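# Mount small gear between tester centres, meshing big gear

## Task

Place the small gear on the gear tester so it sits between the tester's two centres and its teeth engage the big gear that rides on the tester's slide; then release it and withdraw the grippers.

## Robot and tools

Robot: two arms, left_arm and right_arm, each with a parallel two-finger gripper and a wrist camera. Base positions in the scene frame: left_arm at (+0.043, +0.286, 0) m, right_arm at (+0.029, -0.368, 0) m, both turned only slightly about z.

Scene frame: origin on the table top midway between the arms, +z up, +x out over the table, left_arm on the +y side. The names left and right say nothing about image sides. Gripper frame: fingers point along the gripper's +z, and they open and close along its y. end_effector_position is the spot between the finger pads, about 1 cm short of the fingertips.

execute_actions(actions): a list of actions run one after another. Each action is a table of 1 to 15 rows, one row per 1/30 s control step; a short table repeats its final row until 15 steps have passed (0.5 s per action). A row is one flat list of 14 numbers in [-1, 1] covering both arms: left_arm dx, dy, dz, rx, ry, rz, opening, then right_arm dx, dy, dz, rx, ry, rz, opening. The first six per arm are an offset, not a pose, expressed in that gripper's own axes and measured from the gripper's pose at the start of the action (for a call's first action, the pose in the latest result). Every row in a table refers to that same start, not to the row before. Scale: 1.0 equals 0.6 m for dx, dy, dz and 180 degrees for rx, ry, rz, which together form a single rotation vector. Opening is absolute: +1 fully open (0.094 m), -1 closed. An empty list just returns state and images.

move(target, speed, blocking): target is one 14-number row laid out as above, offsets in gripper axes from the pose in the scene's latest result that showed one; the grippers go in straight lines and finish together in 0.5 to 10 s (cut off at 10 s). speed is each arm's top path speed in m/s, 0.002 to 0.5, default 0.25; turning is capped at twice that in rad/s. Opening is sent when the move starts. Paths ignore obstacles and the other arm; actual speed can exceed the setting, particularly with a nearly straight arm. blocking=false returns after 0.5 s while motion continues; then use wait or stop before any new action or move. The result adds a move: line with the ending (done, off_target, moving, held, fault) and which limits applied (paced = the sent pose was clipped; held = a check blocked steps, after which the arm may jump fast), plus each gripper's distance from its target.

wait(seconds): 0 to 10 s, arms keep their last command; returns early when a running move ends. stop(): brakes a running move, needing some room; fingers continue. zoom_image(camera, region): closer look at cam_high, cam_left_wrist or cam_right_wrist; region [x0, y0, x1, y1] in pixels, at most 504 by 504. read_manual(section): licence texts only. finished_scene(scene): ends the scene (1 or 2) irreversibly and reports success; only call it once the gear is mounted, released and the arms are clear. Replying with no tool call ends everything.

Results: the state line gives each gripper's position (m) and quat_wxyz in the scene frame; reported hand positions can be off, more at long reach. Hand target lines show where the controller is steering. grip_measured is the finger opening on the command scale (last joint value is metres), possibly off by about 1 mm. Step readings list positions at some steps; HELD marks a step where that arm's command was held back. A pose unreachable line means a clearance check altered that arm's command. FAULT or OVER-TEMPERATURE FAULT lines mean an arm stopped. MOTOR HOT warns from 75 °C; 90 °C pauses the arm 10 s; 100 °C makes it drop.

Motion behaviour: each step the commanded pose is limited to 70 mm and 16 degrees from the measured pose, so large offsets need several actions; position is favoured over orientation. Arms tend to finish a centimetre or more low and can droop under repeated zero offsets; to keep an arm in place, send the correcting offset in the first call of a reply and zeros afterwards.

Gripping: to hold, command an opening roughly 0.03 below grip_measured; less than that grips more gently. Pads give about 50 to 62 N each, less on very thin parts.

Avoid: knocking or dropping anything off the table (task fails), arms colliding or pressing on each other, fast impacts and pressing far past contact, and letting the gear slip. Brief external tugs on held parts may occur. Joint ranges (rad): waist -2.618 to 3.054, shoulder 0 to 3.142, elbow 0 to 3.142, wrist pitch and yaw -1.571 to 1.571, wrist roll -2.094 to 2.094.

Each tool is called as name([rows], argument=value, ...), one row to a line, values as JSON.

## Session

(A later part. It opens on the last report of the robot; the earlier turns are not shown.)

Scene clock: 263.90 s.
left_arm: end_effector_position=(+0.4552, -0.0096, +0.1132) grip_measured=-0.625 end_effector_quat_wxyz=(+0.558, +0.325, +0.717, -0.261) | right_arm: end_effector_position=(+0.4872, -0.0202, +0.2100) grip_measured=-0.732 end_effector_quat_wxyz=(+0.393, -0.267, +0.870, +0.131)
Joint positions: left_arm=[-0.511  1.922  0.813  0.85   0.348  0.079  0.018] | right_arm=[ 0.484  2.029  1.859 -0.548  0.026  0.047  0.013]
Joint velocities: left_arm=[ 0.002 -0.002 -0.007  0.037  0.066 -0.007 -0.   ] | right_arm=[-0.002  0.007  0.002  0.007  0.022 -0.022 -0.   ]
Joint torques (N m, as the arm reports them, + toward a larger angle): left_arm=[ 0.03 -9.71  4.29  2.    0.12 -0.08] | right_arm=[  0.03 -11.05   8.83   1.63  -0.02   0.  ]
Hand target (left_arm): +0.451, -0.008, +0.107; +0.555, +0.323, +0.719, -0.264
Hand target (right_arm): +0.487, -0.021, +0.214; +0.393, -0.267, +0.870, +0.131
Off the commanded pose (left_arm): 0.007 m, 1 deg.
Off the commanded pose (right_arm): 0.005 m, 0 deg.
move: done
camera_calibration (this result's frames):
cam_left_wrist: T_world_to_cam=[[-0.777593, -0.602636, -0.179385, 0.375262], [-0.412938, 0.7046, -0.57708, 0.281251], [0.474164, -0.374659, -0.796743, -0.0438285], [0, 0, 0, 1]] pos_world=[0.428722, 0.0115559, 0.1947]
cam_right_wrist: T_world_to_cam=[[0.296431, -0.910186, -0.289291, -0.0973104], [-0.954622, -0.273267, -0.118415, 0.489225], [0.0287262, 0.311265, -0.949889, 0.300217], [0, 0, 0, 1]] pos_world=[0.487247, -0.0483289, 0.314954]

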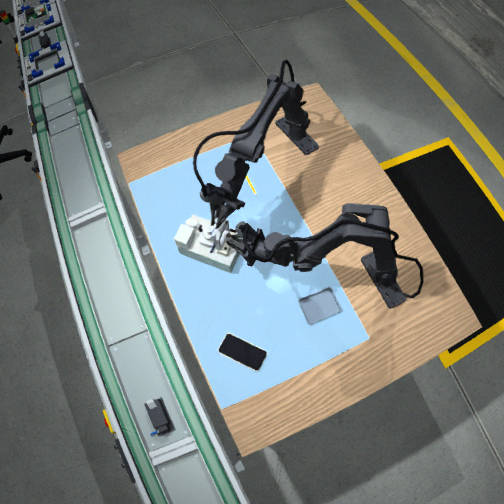

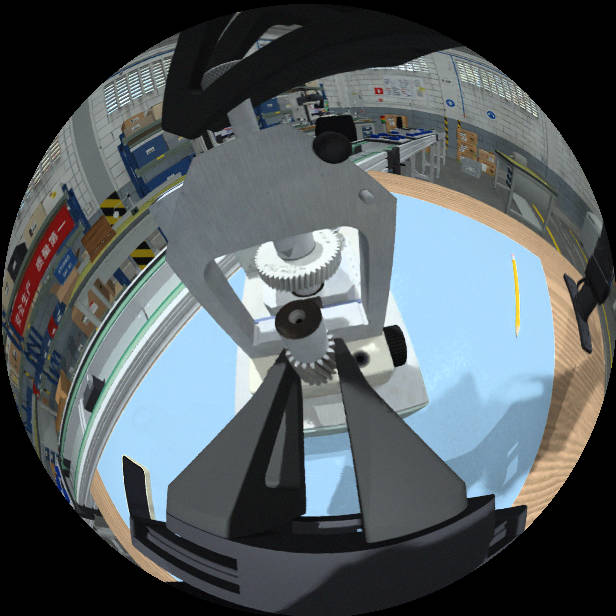

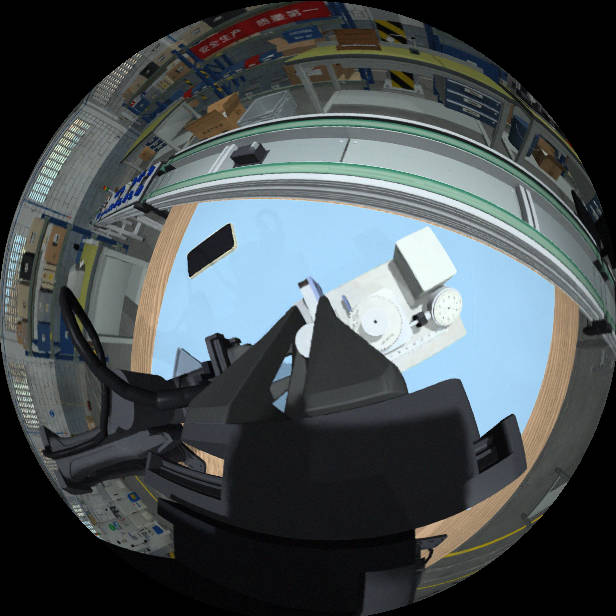

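move(target=[0.02,0,-0.008,0,-0.07,0,-0.85,-0.005,0,-0.005,0,0,0,-0.9], speed=0.03)

zoom_image(camera="cam_left_wrist", region=[200,150,450,400])

Scene clock: 277.60 s.
left_arm: end_effector_position=(+0.4525, -0.0090, +0.1070) grip_measured=-0.625 end_effector_quat_wxyz=(+0.634, +0.298, +0.650, -0.294) | right_arm: end_effector_position=(+0.4872, -0.0202, +0.2100) grip_measured=-0.732 end_effector_quat_wxyz=(+0.393, -0.267, +0.870, +0.131)
Joint positions: left_arm=[-0.506  2.129  0.744  1.361  0.366  0.004  0.018] | right_arm=[ 0.484  2.029  1.859 -0.548  0.026  0.047  0.013]
Joint velocities: left_arm=[-0.002  0.012 -0.017  0.051  0.022 -0.095 -0.001] | right_arm=[ 0.012 -0.002 -0.007  0.037  0.007 -0.081 -0.   ]
Joint torques (N m, as the arm reports them, + toward a larger angle): left_arm=[  0.7  -10.13   3.04   1.98   0.1   -0.09] | right_arm=[  0.09 -10.91   8.78   1.64  -0.01   0.03]
Hand target (left_arm): +0.451, -0.004, +0.104; +0.633, +0.295, +0.651, -0.297
Hand target (right_arm): +0.487, -0.021, +0.214; +0.393, -0.267, +0.870, +0.131
Off the commanded pose (left_arm): 0.007 m, 0 deg.
Off the commanded pose (right_arm): 0.004 m, 0 deg.
move: done
camera_calibration (this result's frames):
cam_left_wrist: T_world_to_cam=[[-0.752141, -0.630397, -0.192051, 0.362089], [-0.313274, 0.598421, -0.737395, 0.247234], [0.579779, -0.49446, -0.647584, -0.112112], [0, 0, 0, 1]] pos_world=[0.414795, 0.024875, 0.179247]
cam_right_wrist: T_world_to_cam=[[0.296431, -0.910186, -0.289291, -0.0973104], [-0.954622, -0.273267, -0.118415, 0.489225], [0.0287262, 0.311265, -0.949889, 0.300217], [0, 0, 0, 1]] pos_world=[0.487247, -0.0483289, 0.314954]

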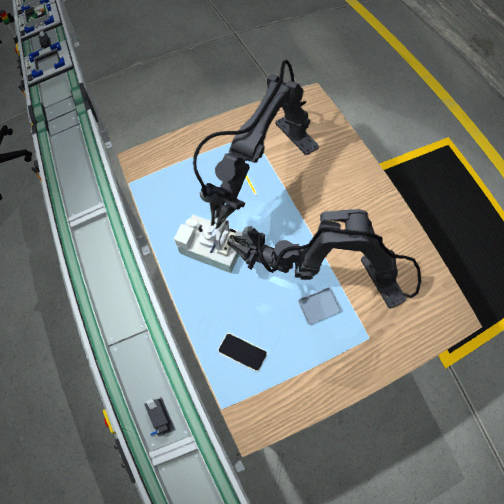

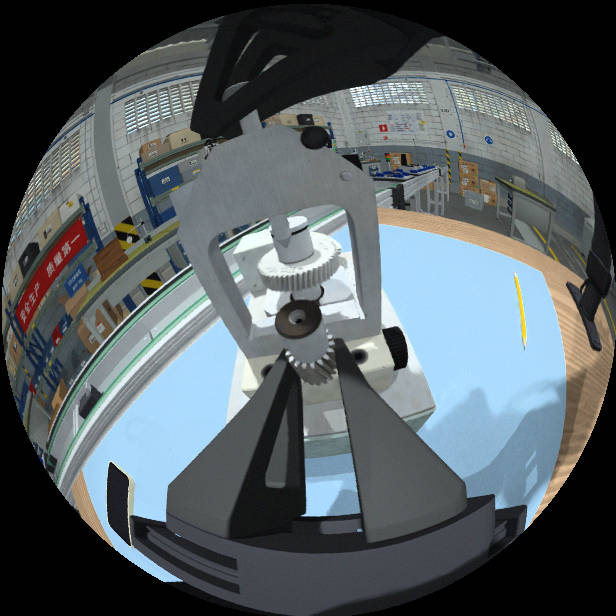

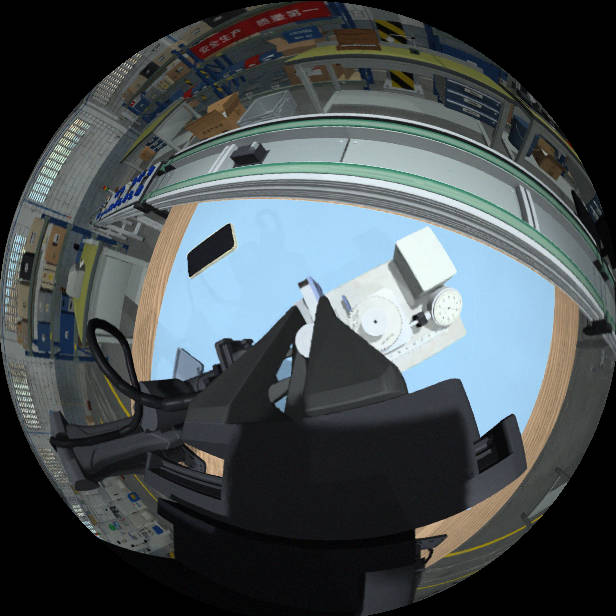

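Region (200, 150, 450, 400) of cam_left_wrist's 616x616 image, scaled by 2.016, with more detail than that image has.

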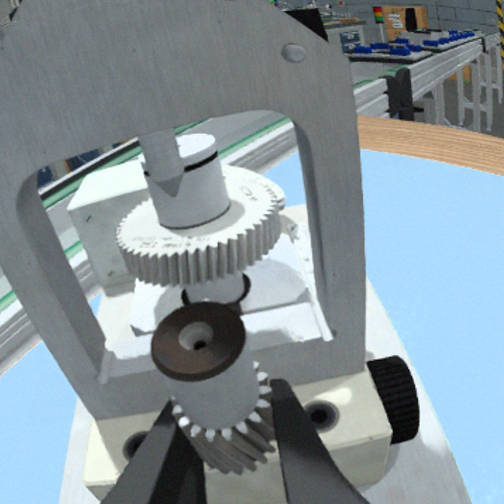

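move(target=[0.025,0,0,0,0.03,0,-0.85,-0.005,0,-0.005,0,0,0,-0.9], speed=0.015)

move(target=[0.015,0,0,0,0,0,-0.85,-0.005,0,-0.005,0,0,0,-0.9], speed=0.015)

Scene clock: 287.10 s.
left_arm: end_effector_position=(+0.4522, -0.0089, +0.1046) grip_measured=-0.625 end_effector_quat_wxyz=(+0.624, +0.308, +0.659, -0.286) | right_arm: end_effector_position=(+0.4872, -0.0202, +0.2100) grip_measured=-0.732 end_effector_quat_wxyz=(+0.393, -0.267, +0.870, +0.131)
Joint positions: left_arm=[-0.506  2.102  0.744  1.297  0.366  0.03   0.018] | right_arm=[ 0.484  2.029  1.859 -0.548  0.026  0.047  0.013]
Joint velocities: left_arm=[ 0.012 -0.002 -0.022 -0.022 -0.007 -0.007 -0.   ] | right_arm=[ 0.002  0.002 -0.002 -0.007 -0.022 -0.051 -0.   ]
Joint torques (N m, as the arm reports them, + toward a larger angle): left_arm=[ -0.19 -11.29   4.83   0.99  -0.05   0.09] | right_arm=[ -0.03 -10.92   8.78   1.63  -0.02   0.03]
Hand target (left_arm): +0.452, -0.008, +0.092; +0.603, +0.312, +0.679, -0.280
Hand target (right_arm): +0.487, -0.021, +0.214; +0.393, -0.267, +0.870, +0.131
Off the commanded pose (left_arm): 0.013 m, 3 deg.
Off the commanded pose (right_arm): 0.004 m, 0 deg.
move: off_target (left_arm)
camera_calibration (this result's frames):
cam_left_wrist: T_world_to_cam=[[-0.755626, -0.622452, -0.203919, 0.364349], [-0.321886, 0.624019, -0.712032, 0.246816], [0.570455, -0.472391, -0.671884, -0.106416], [0, 0, 0, 1]] pos_world=[0.415464, 0.022502, 0.178539]
cam_right_wrist: T_world_to_cam=[[0.296431, -0.910186, -0.289291, -0.0973104], [-0.954622, -0.273267, -0.118415, 0.489225], [0.0287262, 0.311265, -0.949889, 0.300217], [0, 0, 0, 1]] pos_world=[0.487247, -0.0483289, 0.314954]

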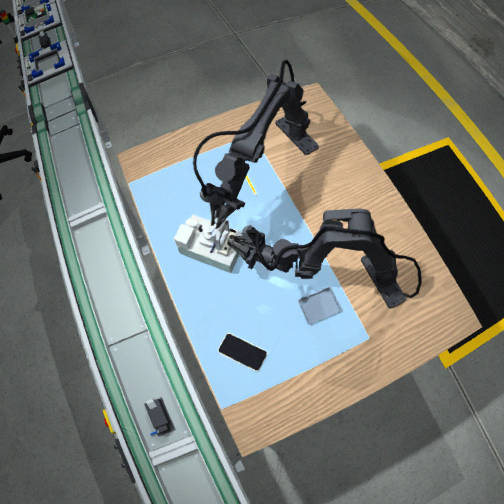

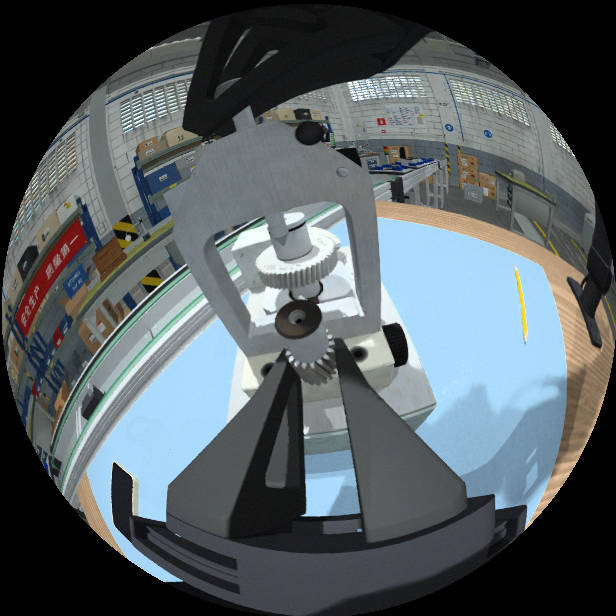

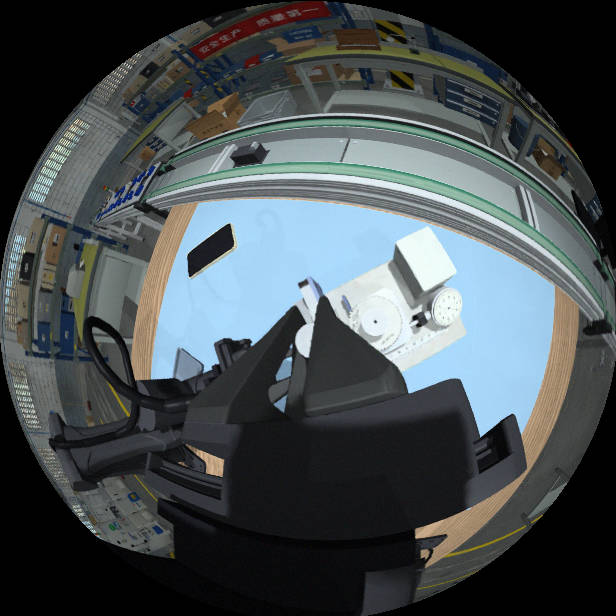

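Scene clock: 287.93 s.
left_arm: end_effector_position=(+0.4524, -0.0090, +0.1058) grip_measured=-0.625 end_effector_quat_wxyz=(+0.633, +0.307, +0.650, -0.286) | right_arm: end_effector_position=(+0.4872, -0.0202, +0.2100) grip_measured=-0.732 end_effector_quat_wxyz=(+0.393, -0.267, +0.870, +0.131)
Joint positions: left_arm=[-0.506  2.122  0.744  1.342  0.366  0.03   0.018] | right_arm=[ 0.484  2.029  1.859 -0.548  0.026  0.047  0.013]
Joint velocities: left_arm=[-0.007  0.007 -0.007  0.007 -0.037  0.007 -0.   ] | right_arm=[ 0.007  0.017  0.007 -0.022 -0.022  0.037 -0.001]
Joint torques (N m, as the arm reports them, + toward a larger angle): left_arm=[ 0.02 -9.35  4.45  1.68  0.01  0.  ] | right_arm=[  0.03 -10.92   8.86   1.62   0.     0.01]
Hand target (left_arm): +0.452, -0.008, +0.096; +0.624, +0.308, +0.659, -0.286
Hand target (right_arm): +0.487, -0.021, +0.214; +0.393, -0.267, +0.870, +0.131
Off the commanded pose (left_arm): 0.010 m, 1 deg.
Off the commanded pose (right_arm): 0.004 m, 0 deg.
move: done
camera_calibration (this result's frames):
cam_left_wrist: T_world_to_cam=[[-0.750947, -0.625005, -0.213184, 0.363533], [-0.305746, 0.615212, -0.726659, 0.241995], [0.585319, -0.480502, -0.653084, -0.11459], [0, 0, 0, 1]] pos_world=[0.414055, 0.0232709, 0.17851]
cam_right_wrist: T_world_to_cam=[[0.296431, -0.910186, -0.289291, -0.0973104], [-0.954622, -0.273267, -0.118415, 0.489225], [0.0287262, 0.311265, -0.949889, 0.300217], [0, 0, 0, 1]] pos_world=[0.487247, -0.0483289, 0.314954]

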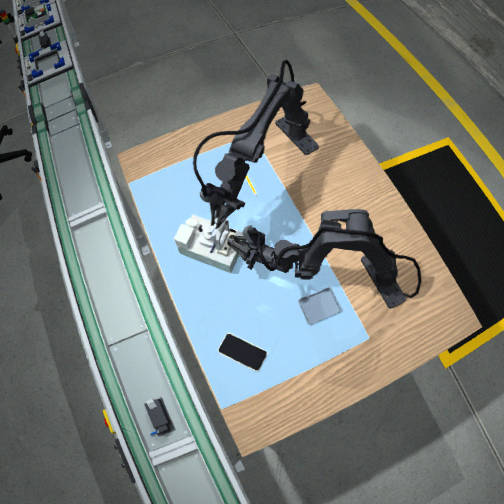

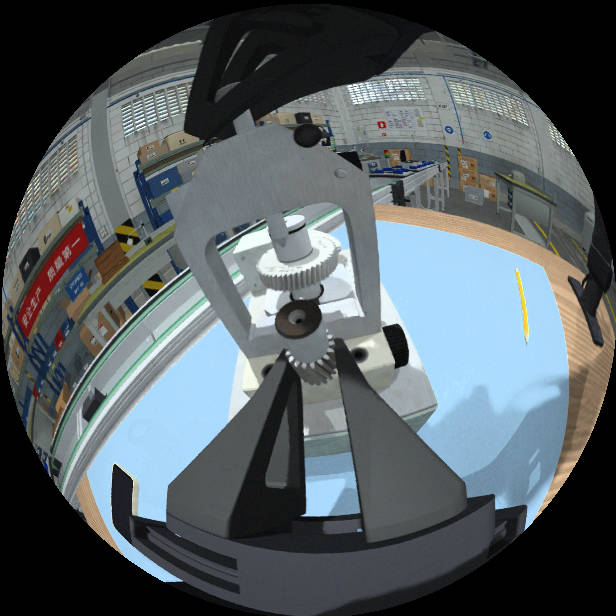

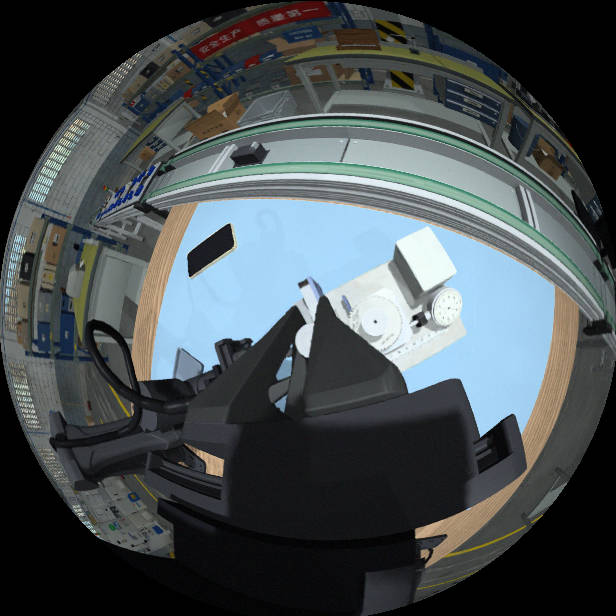

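move(target=[0.01,0,0,0,0.085,0,-0.85,-0.005,0,-0.005,0,0,0,-0.9], speed=0.03)

move(target=[0.01,0,0.003,0,0.01,0,-0.85,-0.005,0,-0.005,0,0,0,-0.9], speed=0.02)

move(target=[0,0,0,0,0,0,-0.55,-0.005,0,-0.005,0,0,0,-0.9], speed=0.02)

move(target=[-0.008,0,-0.003,0,-0.07,0,-0.55,-0.005,0,-0.005,0,0,0,-0.9], speed=0.03)

zoom_image(camera="cam_left_wrist", region=[200,150,450,400])

Scene clock: 304.37 s.
left_arm: end_effector_position=(+0.4511, -0.0064, +0.1035) grip_measured=-0.625 end_effector_quat_wxyz=(+0.556, +0.339, +0.717, -0.249) | right_arm: end_effector_position=(+0.4872, -0.0202, +0.2100) grip_measured=-0.732 end_effector_quat_wxyz=(+0.393, -0.267, +0.870, +0.131)
Joint positions: left_arm=[-0.509  1.929  0.791  0.86   0.348  0.117  0.018] | right_arm=[ 0.484  2.029  1.859 -0.548  0.026  0.047  0.013]
Joint velocities: left_arm=[-0.002 -0.012  0.007  0.081 -0.051  0.037 -0.001] | right_arm=[-0.017  0.022  0.002 -0.095  0.022 -0.037  0.001]
Joint torques (N m, as the arm reports them, + toward a larger angle): left_arm=[ -0.63 -10.8    7.46   1.08  -0.18   0.09] | right_arm=[  0.   -10.94   8.8    1.63   0.01   0.02]
Hand target (left_arm): +0.452, -0.008, +0.099; +0.543, +0.342, +0.728, -0.240
Hand target (right_arm): +0.487, -0.021, +0.214; +0.393, -0.267, +0.870, +0.131
Off the commanded pose (left_arm): 0.005 m, 2 deg.
Off the commanded pose (right_arm): 0.004 m, 0 deg.
move: done
camera_calibration (this result's frames):
cam_left_wrist: T_world_to_cam=[[-0.780372, -0.589629, -0.208223, 0.376617], [-0.400359, 0.726912, -0.557953, 0.264266], [0.480345, -0.352047, -0.803325, -0.0503519], [0, 0, 0, 1]] pos_world=[0.423889, 0.0122395, 0.18542]
cam_right_wrist: T_world_to_cam=[[0.296431, -0.910186, -0.289291, -0.0973104], [-0.954622, -0.273267, -0.118415, 0.489225], [0.0287262, 0.311265, -0.949889, 0.300217], [0, 0, 0, 1]] pos_world=[0.487247, -0.0483289, 0.314954]

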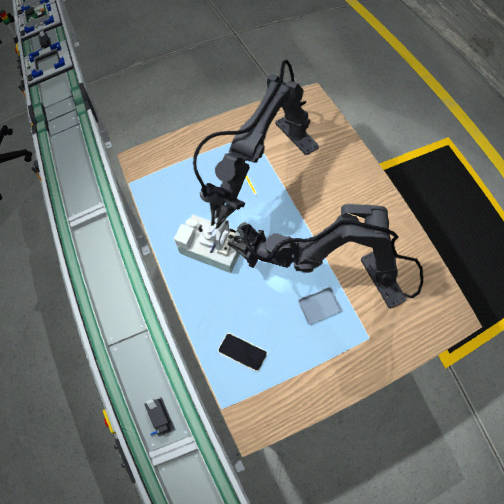

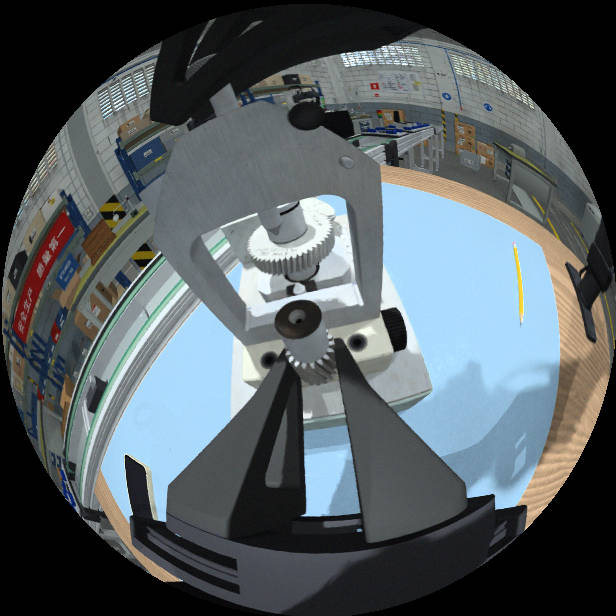

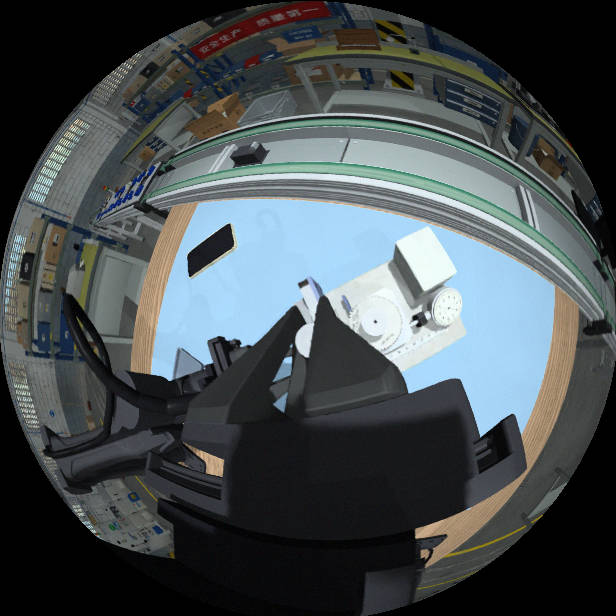

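Scene clock: 305.37 s.
left_arm: end_effector_position=(+0.4512, -0.0065, +0.1040) grip_measured=-0.625 end_effector_quat_wxyz=(+0.557, +0.340, +0.716, -0.249) | right_arm: end_effector_position=(+0.4872, -0.0202, +0.2100) grip_measured=-0.732 end_effector_quat_wxyz=(+0.393, -0.267, +0.870, +0.131)
Joint positions: left_arm=[-0.509  1.929  0.791  0.862  0.349  0.119  0.018] | right_arm=[ 0.484  2.029  1.859 -0.548  0.026  0.047  0.013]
Joint velocities: left_arm=[-0.007  0.012 -0.002 -0.007  0.022  0.022 -0.   ] | right_arm=[ 0.007  0.002  0.002 -0.051 -0.037 -0.066  0.   ]
Joint torques (N m, as the arm reports them, + toward a larger angle): left_arm=[ -0.27 -10.17   6.6    1.32  -0.02   0.08] | right_arm=[ -0.01 -10.92   8.89   1.62   0.     0.03]
Hand target (left_arm): +0.451, -0.006, +0.097; +0.545, +0.343, +0.725, -0.244
Hand target (right_arm): +0.487, -0.021, +0.214; +0.393, -0.267, +0.870, +0.131
Off the commanded pose (left_arm): 0.007 m, 2 deg.
Off the commanded pose (right_arm): 0.004 m, 0 deg.
move: done
camera_calibration (this result's frames):
cam_left_wrist: T_world_to_cam=[[-0.780242, -0.588794, -0.211053, 0.376934], [-0.397821, 0.727532, -0.55896, 0.263577], [0.48266, -0.352163, -0.801885, -0.0512563], [0, 0, 0, 1]] pos_world=[0.423695, 0.0121255, 0.18578]
cam_right_wrist: T_world_to_cam=[[0.296431, -0.910186, -0.289291, -0.0973104], [-0.954622, -0.273267, -0.118415, 0.489225], [0.0287262, 0.311265, -0.949889, 0.300217], [0, 0, 0, 1]] pos_world=[0.487247, -0.0483289, 0.314954]

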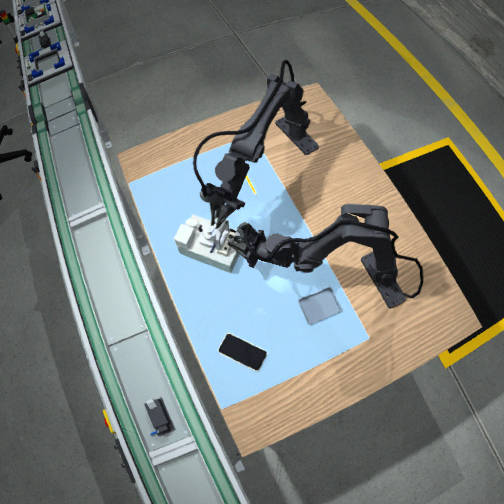

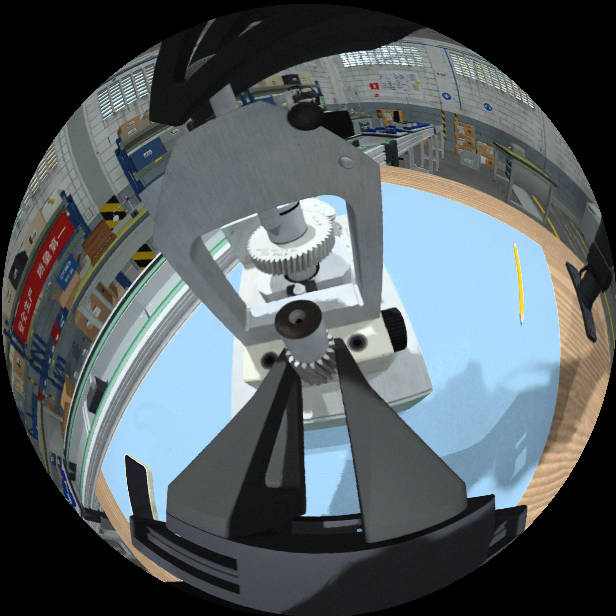

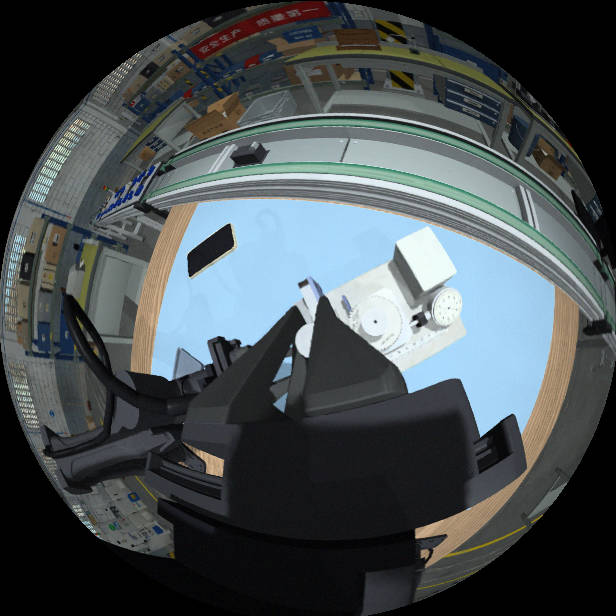

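Scene clock: 306.07 s.
left_arm: end_effector_position=(+0.4513, -0.0066, +0.1045) grip_measured=-0.552 end_effector_quat_wxyz=(+0.558, +0.340, +0.715, -0.249) | right_arm: end_effector_position=(+0.4872, -0.0202, +0.2100) grip_measured=-0.732 end_effector_quat_wxyz=(+0.393, -0.267, +0.870, +0.131)
Joint positions: left_arm=[-0.509  1.929  0.791  0.865  0.349  0.119  0.021] | right_arm=[ 0.484  2.029  1.859 -0.548  0.026  0.047  0.013]
Joint velocities: left_arm=[-0.007 -0.007 -0.007  0.007 -0.066 -0.037  0.001] | right_arm=[-0.002 -0.007 -0.007 -0.022 -0.037  0.022  0.   ]
Joint torques (N m, as the arm reports them, + toward a larger angle): left_arm=[  0.01 -10.21   5.74   1.77   0.06  -0.01] | right_arm=[  0.02 -10.99   8.82   1.64   0.01   0.03]
Hand target (left_arm): +0.451, -0.007, +0.104; +0.557, +0.340, +0.716, -0.249
Hand target (right_arm): +0.487, -0.021, +0.214; +0.393, -0.267, +0.870, +0.131
Off the commanded pose (left_arm): 0.001 m, 0 deg.
Off the commanded pose (right_arm): 0.004 m, 0 deg.
move: done
camera_calibration (this result's frames):
cam_left_wrist: T_world_to_cam=[[-0.779818, -0.589027, -0.211969, 0.377006], [-0.396697, 0.726915, -0.560558, 0.263629], [0.484268, -0.353046, -0.800527, -0.051797], [0, 0, 0, 1]] pos_world=[0.423661, 0.0121444, 0.186228]
cam_right_wrist: T_world_to_cam=[[0.296431, -0.910186, -0.289291, -0.0973104], [-0.954622, -0.273267, -0.118415, 0.489225], [0.0287262, 0.311265, -0.949889, 0.300217], [0, 0, 0, 1]] pos_world=[0.487247, -0.0483289, 0.314954]

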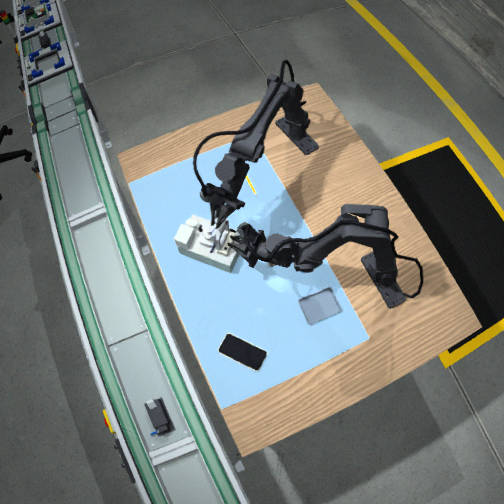

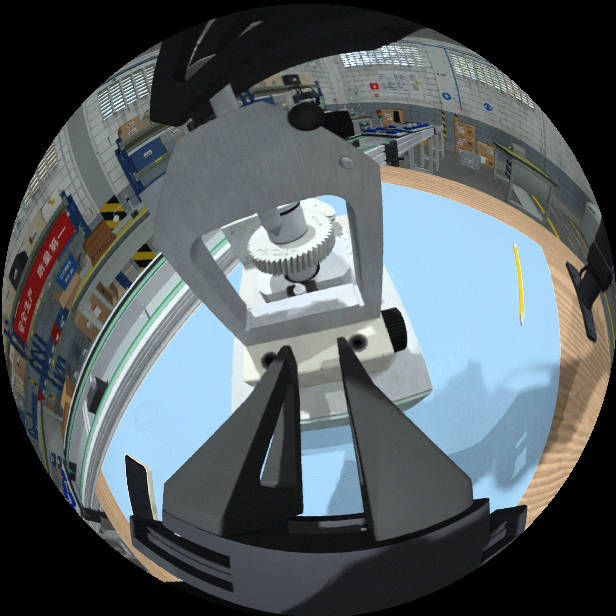

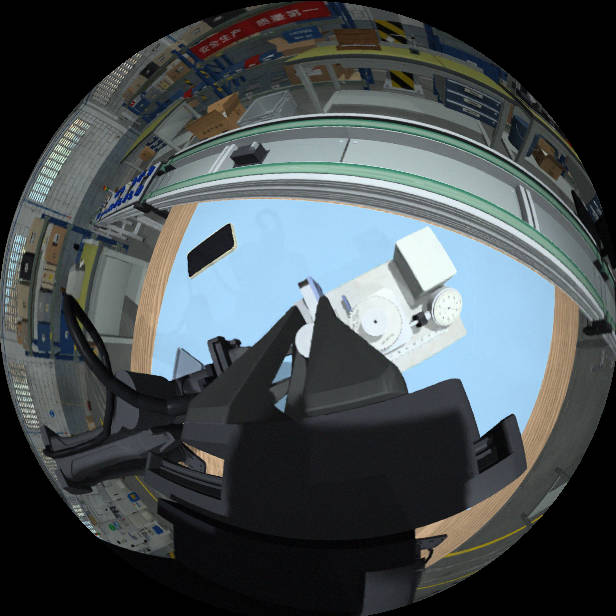

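Scene clock: 309.97 s.
left_arm: end_effector_position=(+0.4532, -0.0119, +0.1194) grip_measured=-0.552 end_effector_quat_wxyz=(+0.640, +0.313, +0.641, -0.285) | right_arm: end_effector_position=(+0.4872, -0.0202, +0.2100) grip_measured=-0.732 end_effector_quat_wxyz=(+0.393, -0.267, +0.870, +0.131)
Joint positions: left_arm=[-0.509  2.087  0.755  1.312  0.371  0.043  0.021] | right_arm=[ 0.484  2.029  1.859 -0.548  0.026  0.047  0.013]
Joint velocities: left_arm=[-0.022 -0.012 -0.007  0.051 -0.022 -0.007 -0.001] | right_arm=[ 0.007  0.002 -0.002  0.037 -0.051 -0.007 -0.   ]
Joint torques (N m, as the arm reports them, + toward a larger angle): left_arm=[ 0.78 -9.72  3.16  1.85  0.06 -0.07] | right_arm=[ -0.06 -11.     8.8    1.63   0.     0.01]
Hand target (left_arm): +0.451, -0.007, +0.110; +0.632, +0.310, +0.649, -0.287
Hand target (right_arm): +0.487, -0.021, +0.214; +0.393, -0.267, +0.870, +0.131
Off the commanded pose (left_arm): 0.012 m, 1 deg.
Off the commanded pose (right_arm): 0.004 m, 0 deg.
move: off_target (left_arm)
camera_calibration (this result's frames):
cam_left_wrist: T_world_to_cam=[[-0.750606, -0.618794, -0.231699, 0.367337], [-0.283415, 0.618278, -0.733081, 0.244555], [0.596881, -0.484589, -0.639459, -0.114526], [0, 0, 0, 1]] pos_world=[0.413395, 0.0206049, 0.191156]
cam_right_wrist: T_world_to_cam=[[0.296431, -0.910186, -0.289291, -0.0973104], [-0.954622, -0.273267, -0.118415, 0.489225], [0.0287262, 0.311265, -0.949889, 0.300217], [0, 0, 0, 1]] pos_world=[0.487247, -0.0483289, 0.314954]

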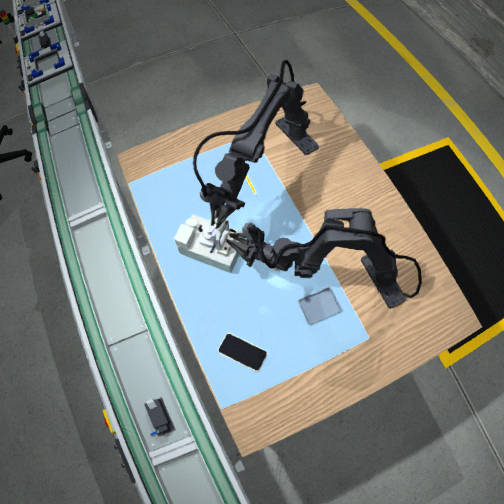

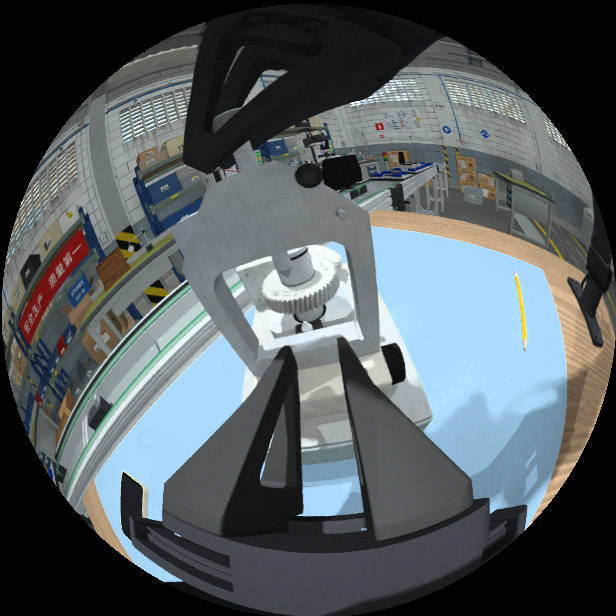

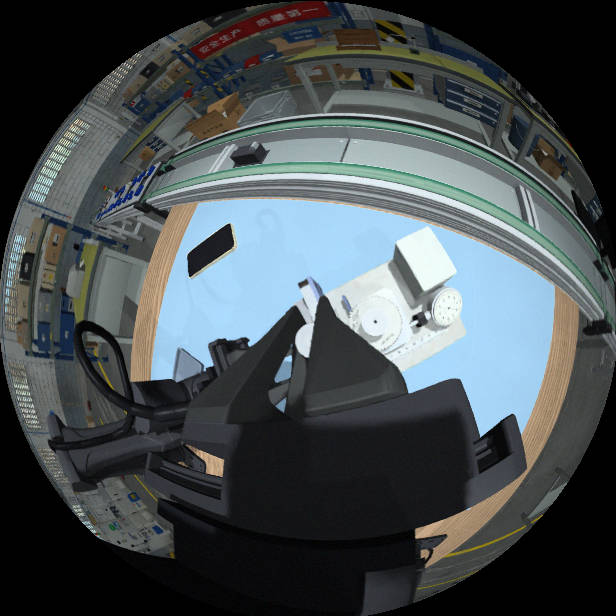

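Region (200, 150, 450, 400) of cam_left_wrist's 616x616 image, scaled by 2.016, with more detail than that image has.

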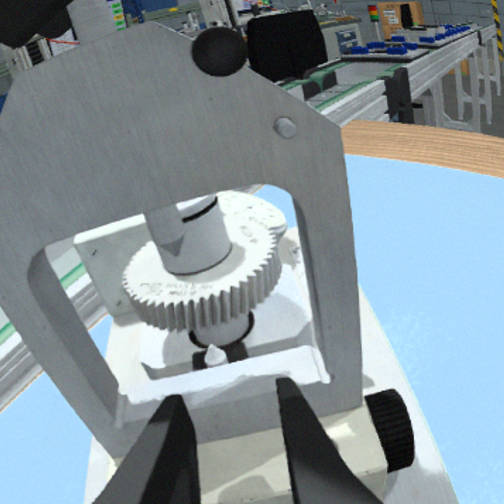

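move(target=[-0.1,0,-0.25,0,0.45,0,0,-0.005,0,-0.005,0,0,0,-0.9], speed=0.15)

Scene clock: 322.90 s.
left_arm: end_effector_position=(+0.3535, +0.1060, +0.1756) grip_measured=-0.002 end_effector_quat_wxyz=(+0.069, +0.419, +0.905, -0.002) | right_arm: end_effector_position=(+0.4872, -0.0202, +0.2100) grip_measured=-0.732 end_effector_quat_wxyz=(+0.393, -0.267, +0.870, +0.131)
Joint positions: left_arm=[-0.539  1.788  1.728 -1.374 -0.009  0.335  0.047] | right_arm=[ 0.484  2.029  1.859 -0.548  0.026  0.047  0.013]
Joint velocities: left_arm=[-0.002 -0.032  0.007  0.007 -0.066 -0.051  0.   ] | right_arm=[ 0.002  0.002 -0.007 -0.037 -0.022 -0.037 -0.   ]
Joint torques (N m, as the arm reports them, + toward a larger angle): left_arm=[-0.65 -8.7   9.02  0.27 -0.04  0.  ] | right_arm=[  0.02 -10.9    8.88   1.64   0.     0.02]
Hand target (left_arm): +0.356, +0.102, +0.181; +0.074, +0.421, +0.904, -0.001
Hand target (right_arm): +0.487, -0.021, +0.214; +0.393, -0.267, +0.870, +0.131
Off the commanded pose (left_arm): 0.009 m, 1 deg.
Off the commanded pose (right_arm): 0.004 m, 0 deg.
move: done
camera_calibration (this result's frames):
cam_left_wrist: T_world_to_cam=[[-0.870459, -0.48671, -0.073583, 0.379028], [-0.442909, 0.709195, 0.54852, 0.00627311], [-0.214785, 0.510055, -0.832893, 0.253521], [0, 0, 0, 1]] pos_world=[0.387159, 0.0507181, 0.235605]
cam_right_wrist: T_world_to_cam=[[0.296431, -0.910186, -0.289291, -0.0973104], [-0.954622, -0.273267, -0.118415, 0.489225], [0.0287262, 0.311265, -0.949889, 0.300217], [0, 0, 0, 1]] pos_world=[0.487247, -0.0483289, 0.314954]

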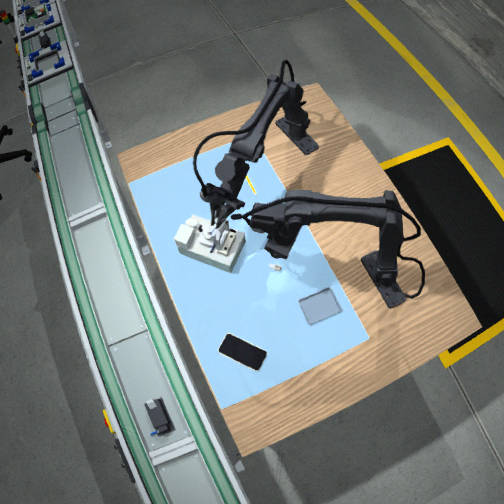

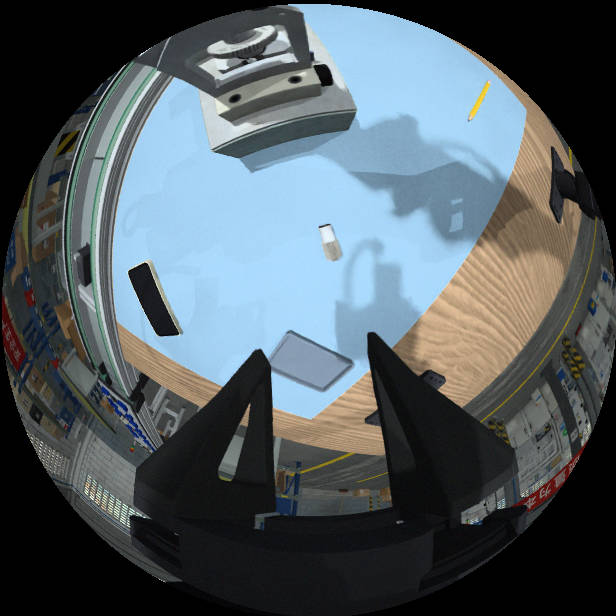

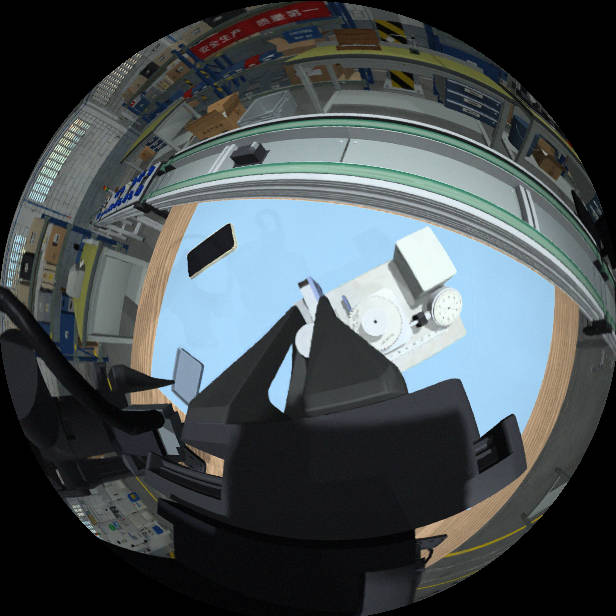

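move(target=[0.033,-0.021,0.2,0.017,0.04,-0.05,0,-0.005,0,-0.005,0,0,0,-0.9], speed=0.15)

Scene clock: 335.43 s.
left_arm: end_effector_position=(+0.3482, +0.1075, +0.0565) grip_measured=-0.002 end_effector_quat_wxyz=(+0.001, +0.349, +0.937, +0.000) | right_arm: end_effector_position=(+0.4872, -0.0202, +0.2100) grip_measured=-0.732 end_effector_quat_wxyz=(+0.393, -0.267, +0.870, +0.131)
Joint positions: left_arm=[-0.539  1.914  1.424 -1.079 -0.001  0.181  0.047] | right_arm=[ 0.484  2.029  1.859 -0.548  0.026  0.047  0.013]
Joint velocities: left_arm=[ 0.007  0.002  0.002 -0.022  0.022 -0.022  0.   ] | right_arm=[ 0.007 -0.017 -0.017 -0.066 -0.066  0.051  0.001]
Joint torques (N m, as the arm reports them, + toward a larger angle): left_arm=[ -0.48 -10.53   5.41   0.21   0.12  -0.1 ] | right_arm=[  0.03 -10.93   8.73   1.62   0.01   0.01]
Hand target (left_arm): +0.345, +0.105, +0.054; +0.000, +0.348, +0.937, -0.004
Hand target (right_arm): +0.487, -0.021, +0.214; +0.393, -0.267, +0.870, +0.131
Off the commanded pose (left_arm): 0.004 m, 1 deg.
Off the commanded pose (right_arm): 0.004 m, 0 deg.
move: done
camera_calibration (this result's frames):
cam_left_wrist: T_world_to_cam=[[-0.790396, -0.612594, 0.00179364, 0.347843], [-0.469569, 0.607735, 0.64044, 0.0832155], [-0.393419, 0.505359, -0.768006, 0.211502], [0, 0, 0, 1]] pos_world=[0.397218, 0.055629, 0.108516]
cam_right_wrist: T_world_to_cam=[[0.296431, -0.910186, -0.289291, -0.0973104], [-0.954622, -0.273267, -0.118415, 0.489225], [0.0287262, 0.311265, -0.949889, 0.300217], [0, 0, 0, 1]] pos_world=[0.487247, -0.0483289, 0.314954]

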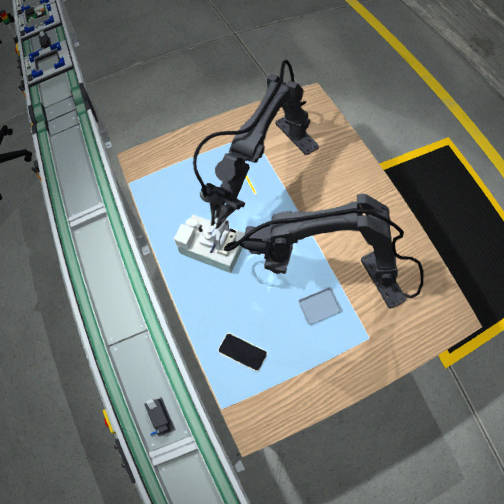

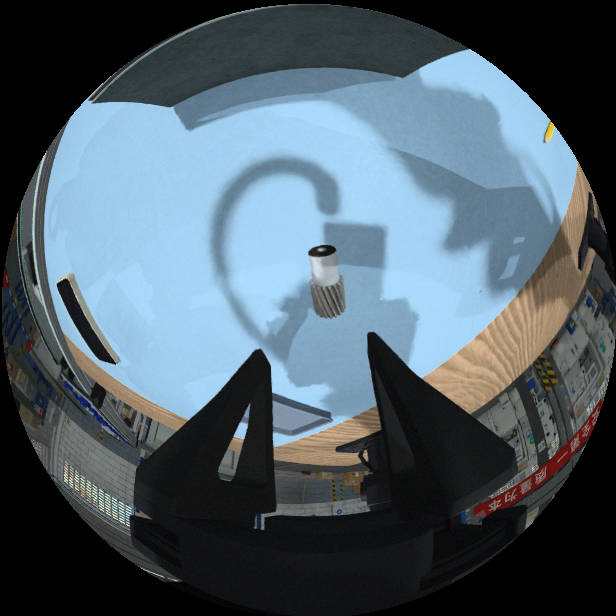

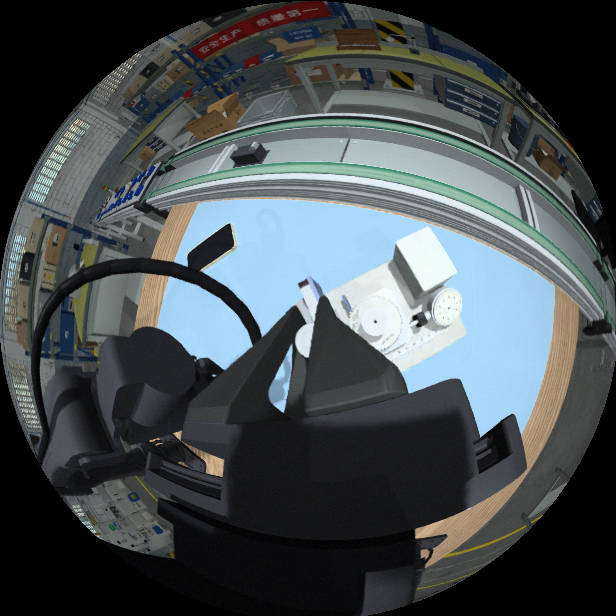

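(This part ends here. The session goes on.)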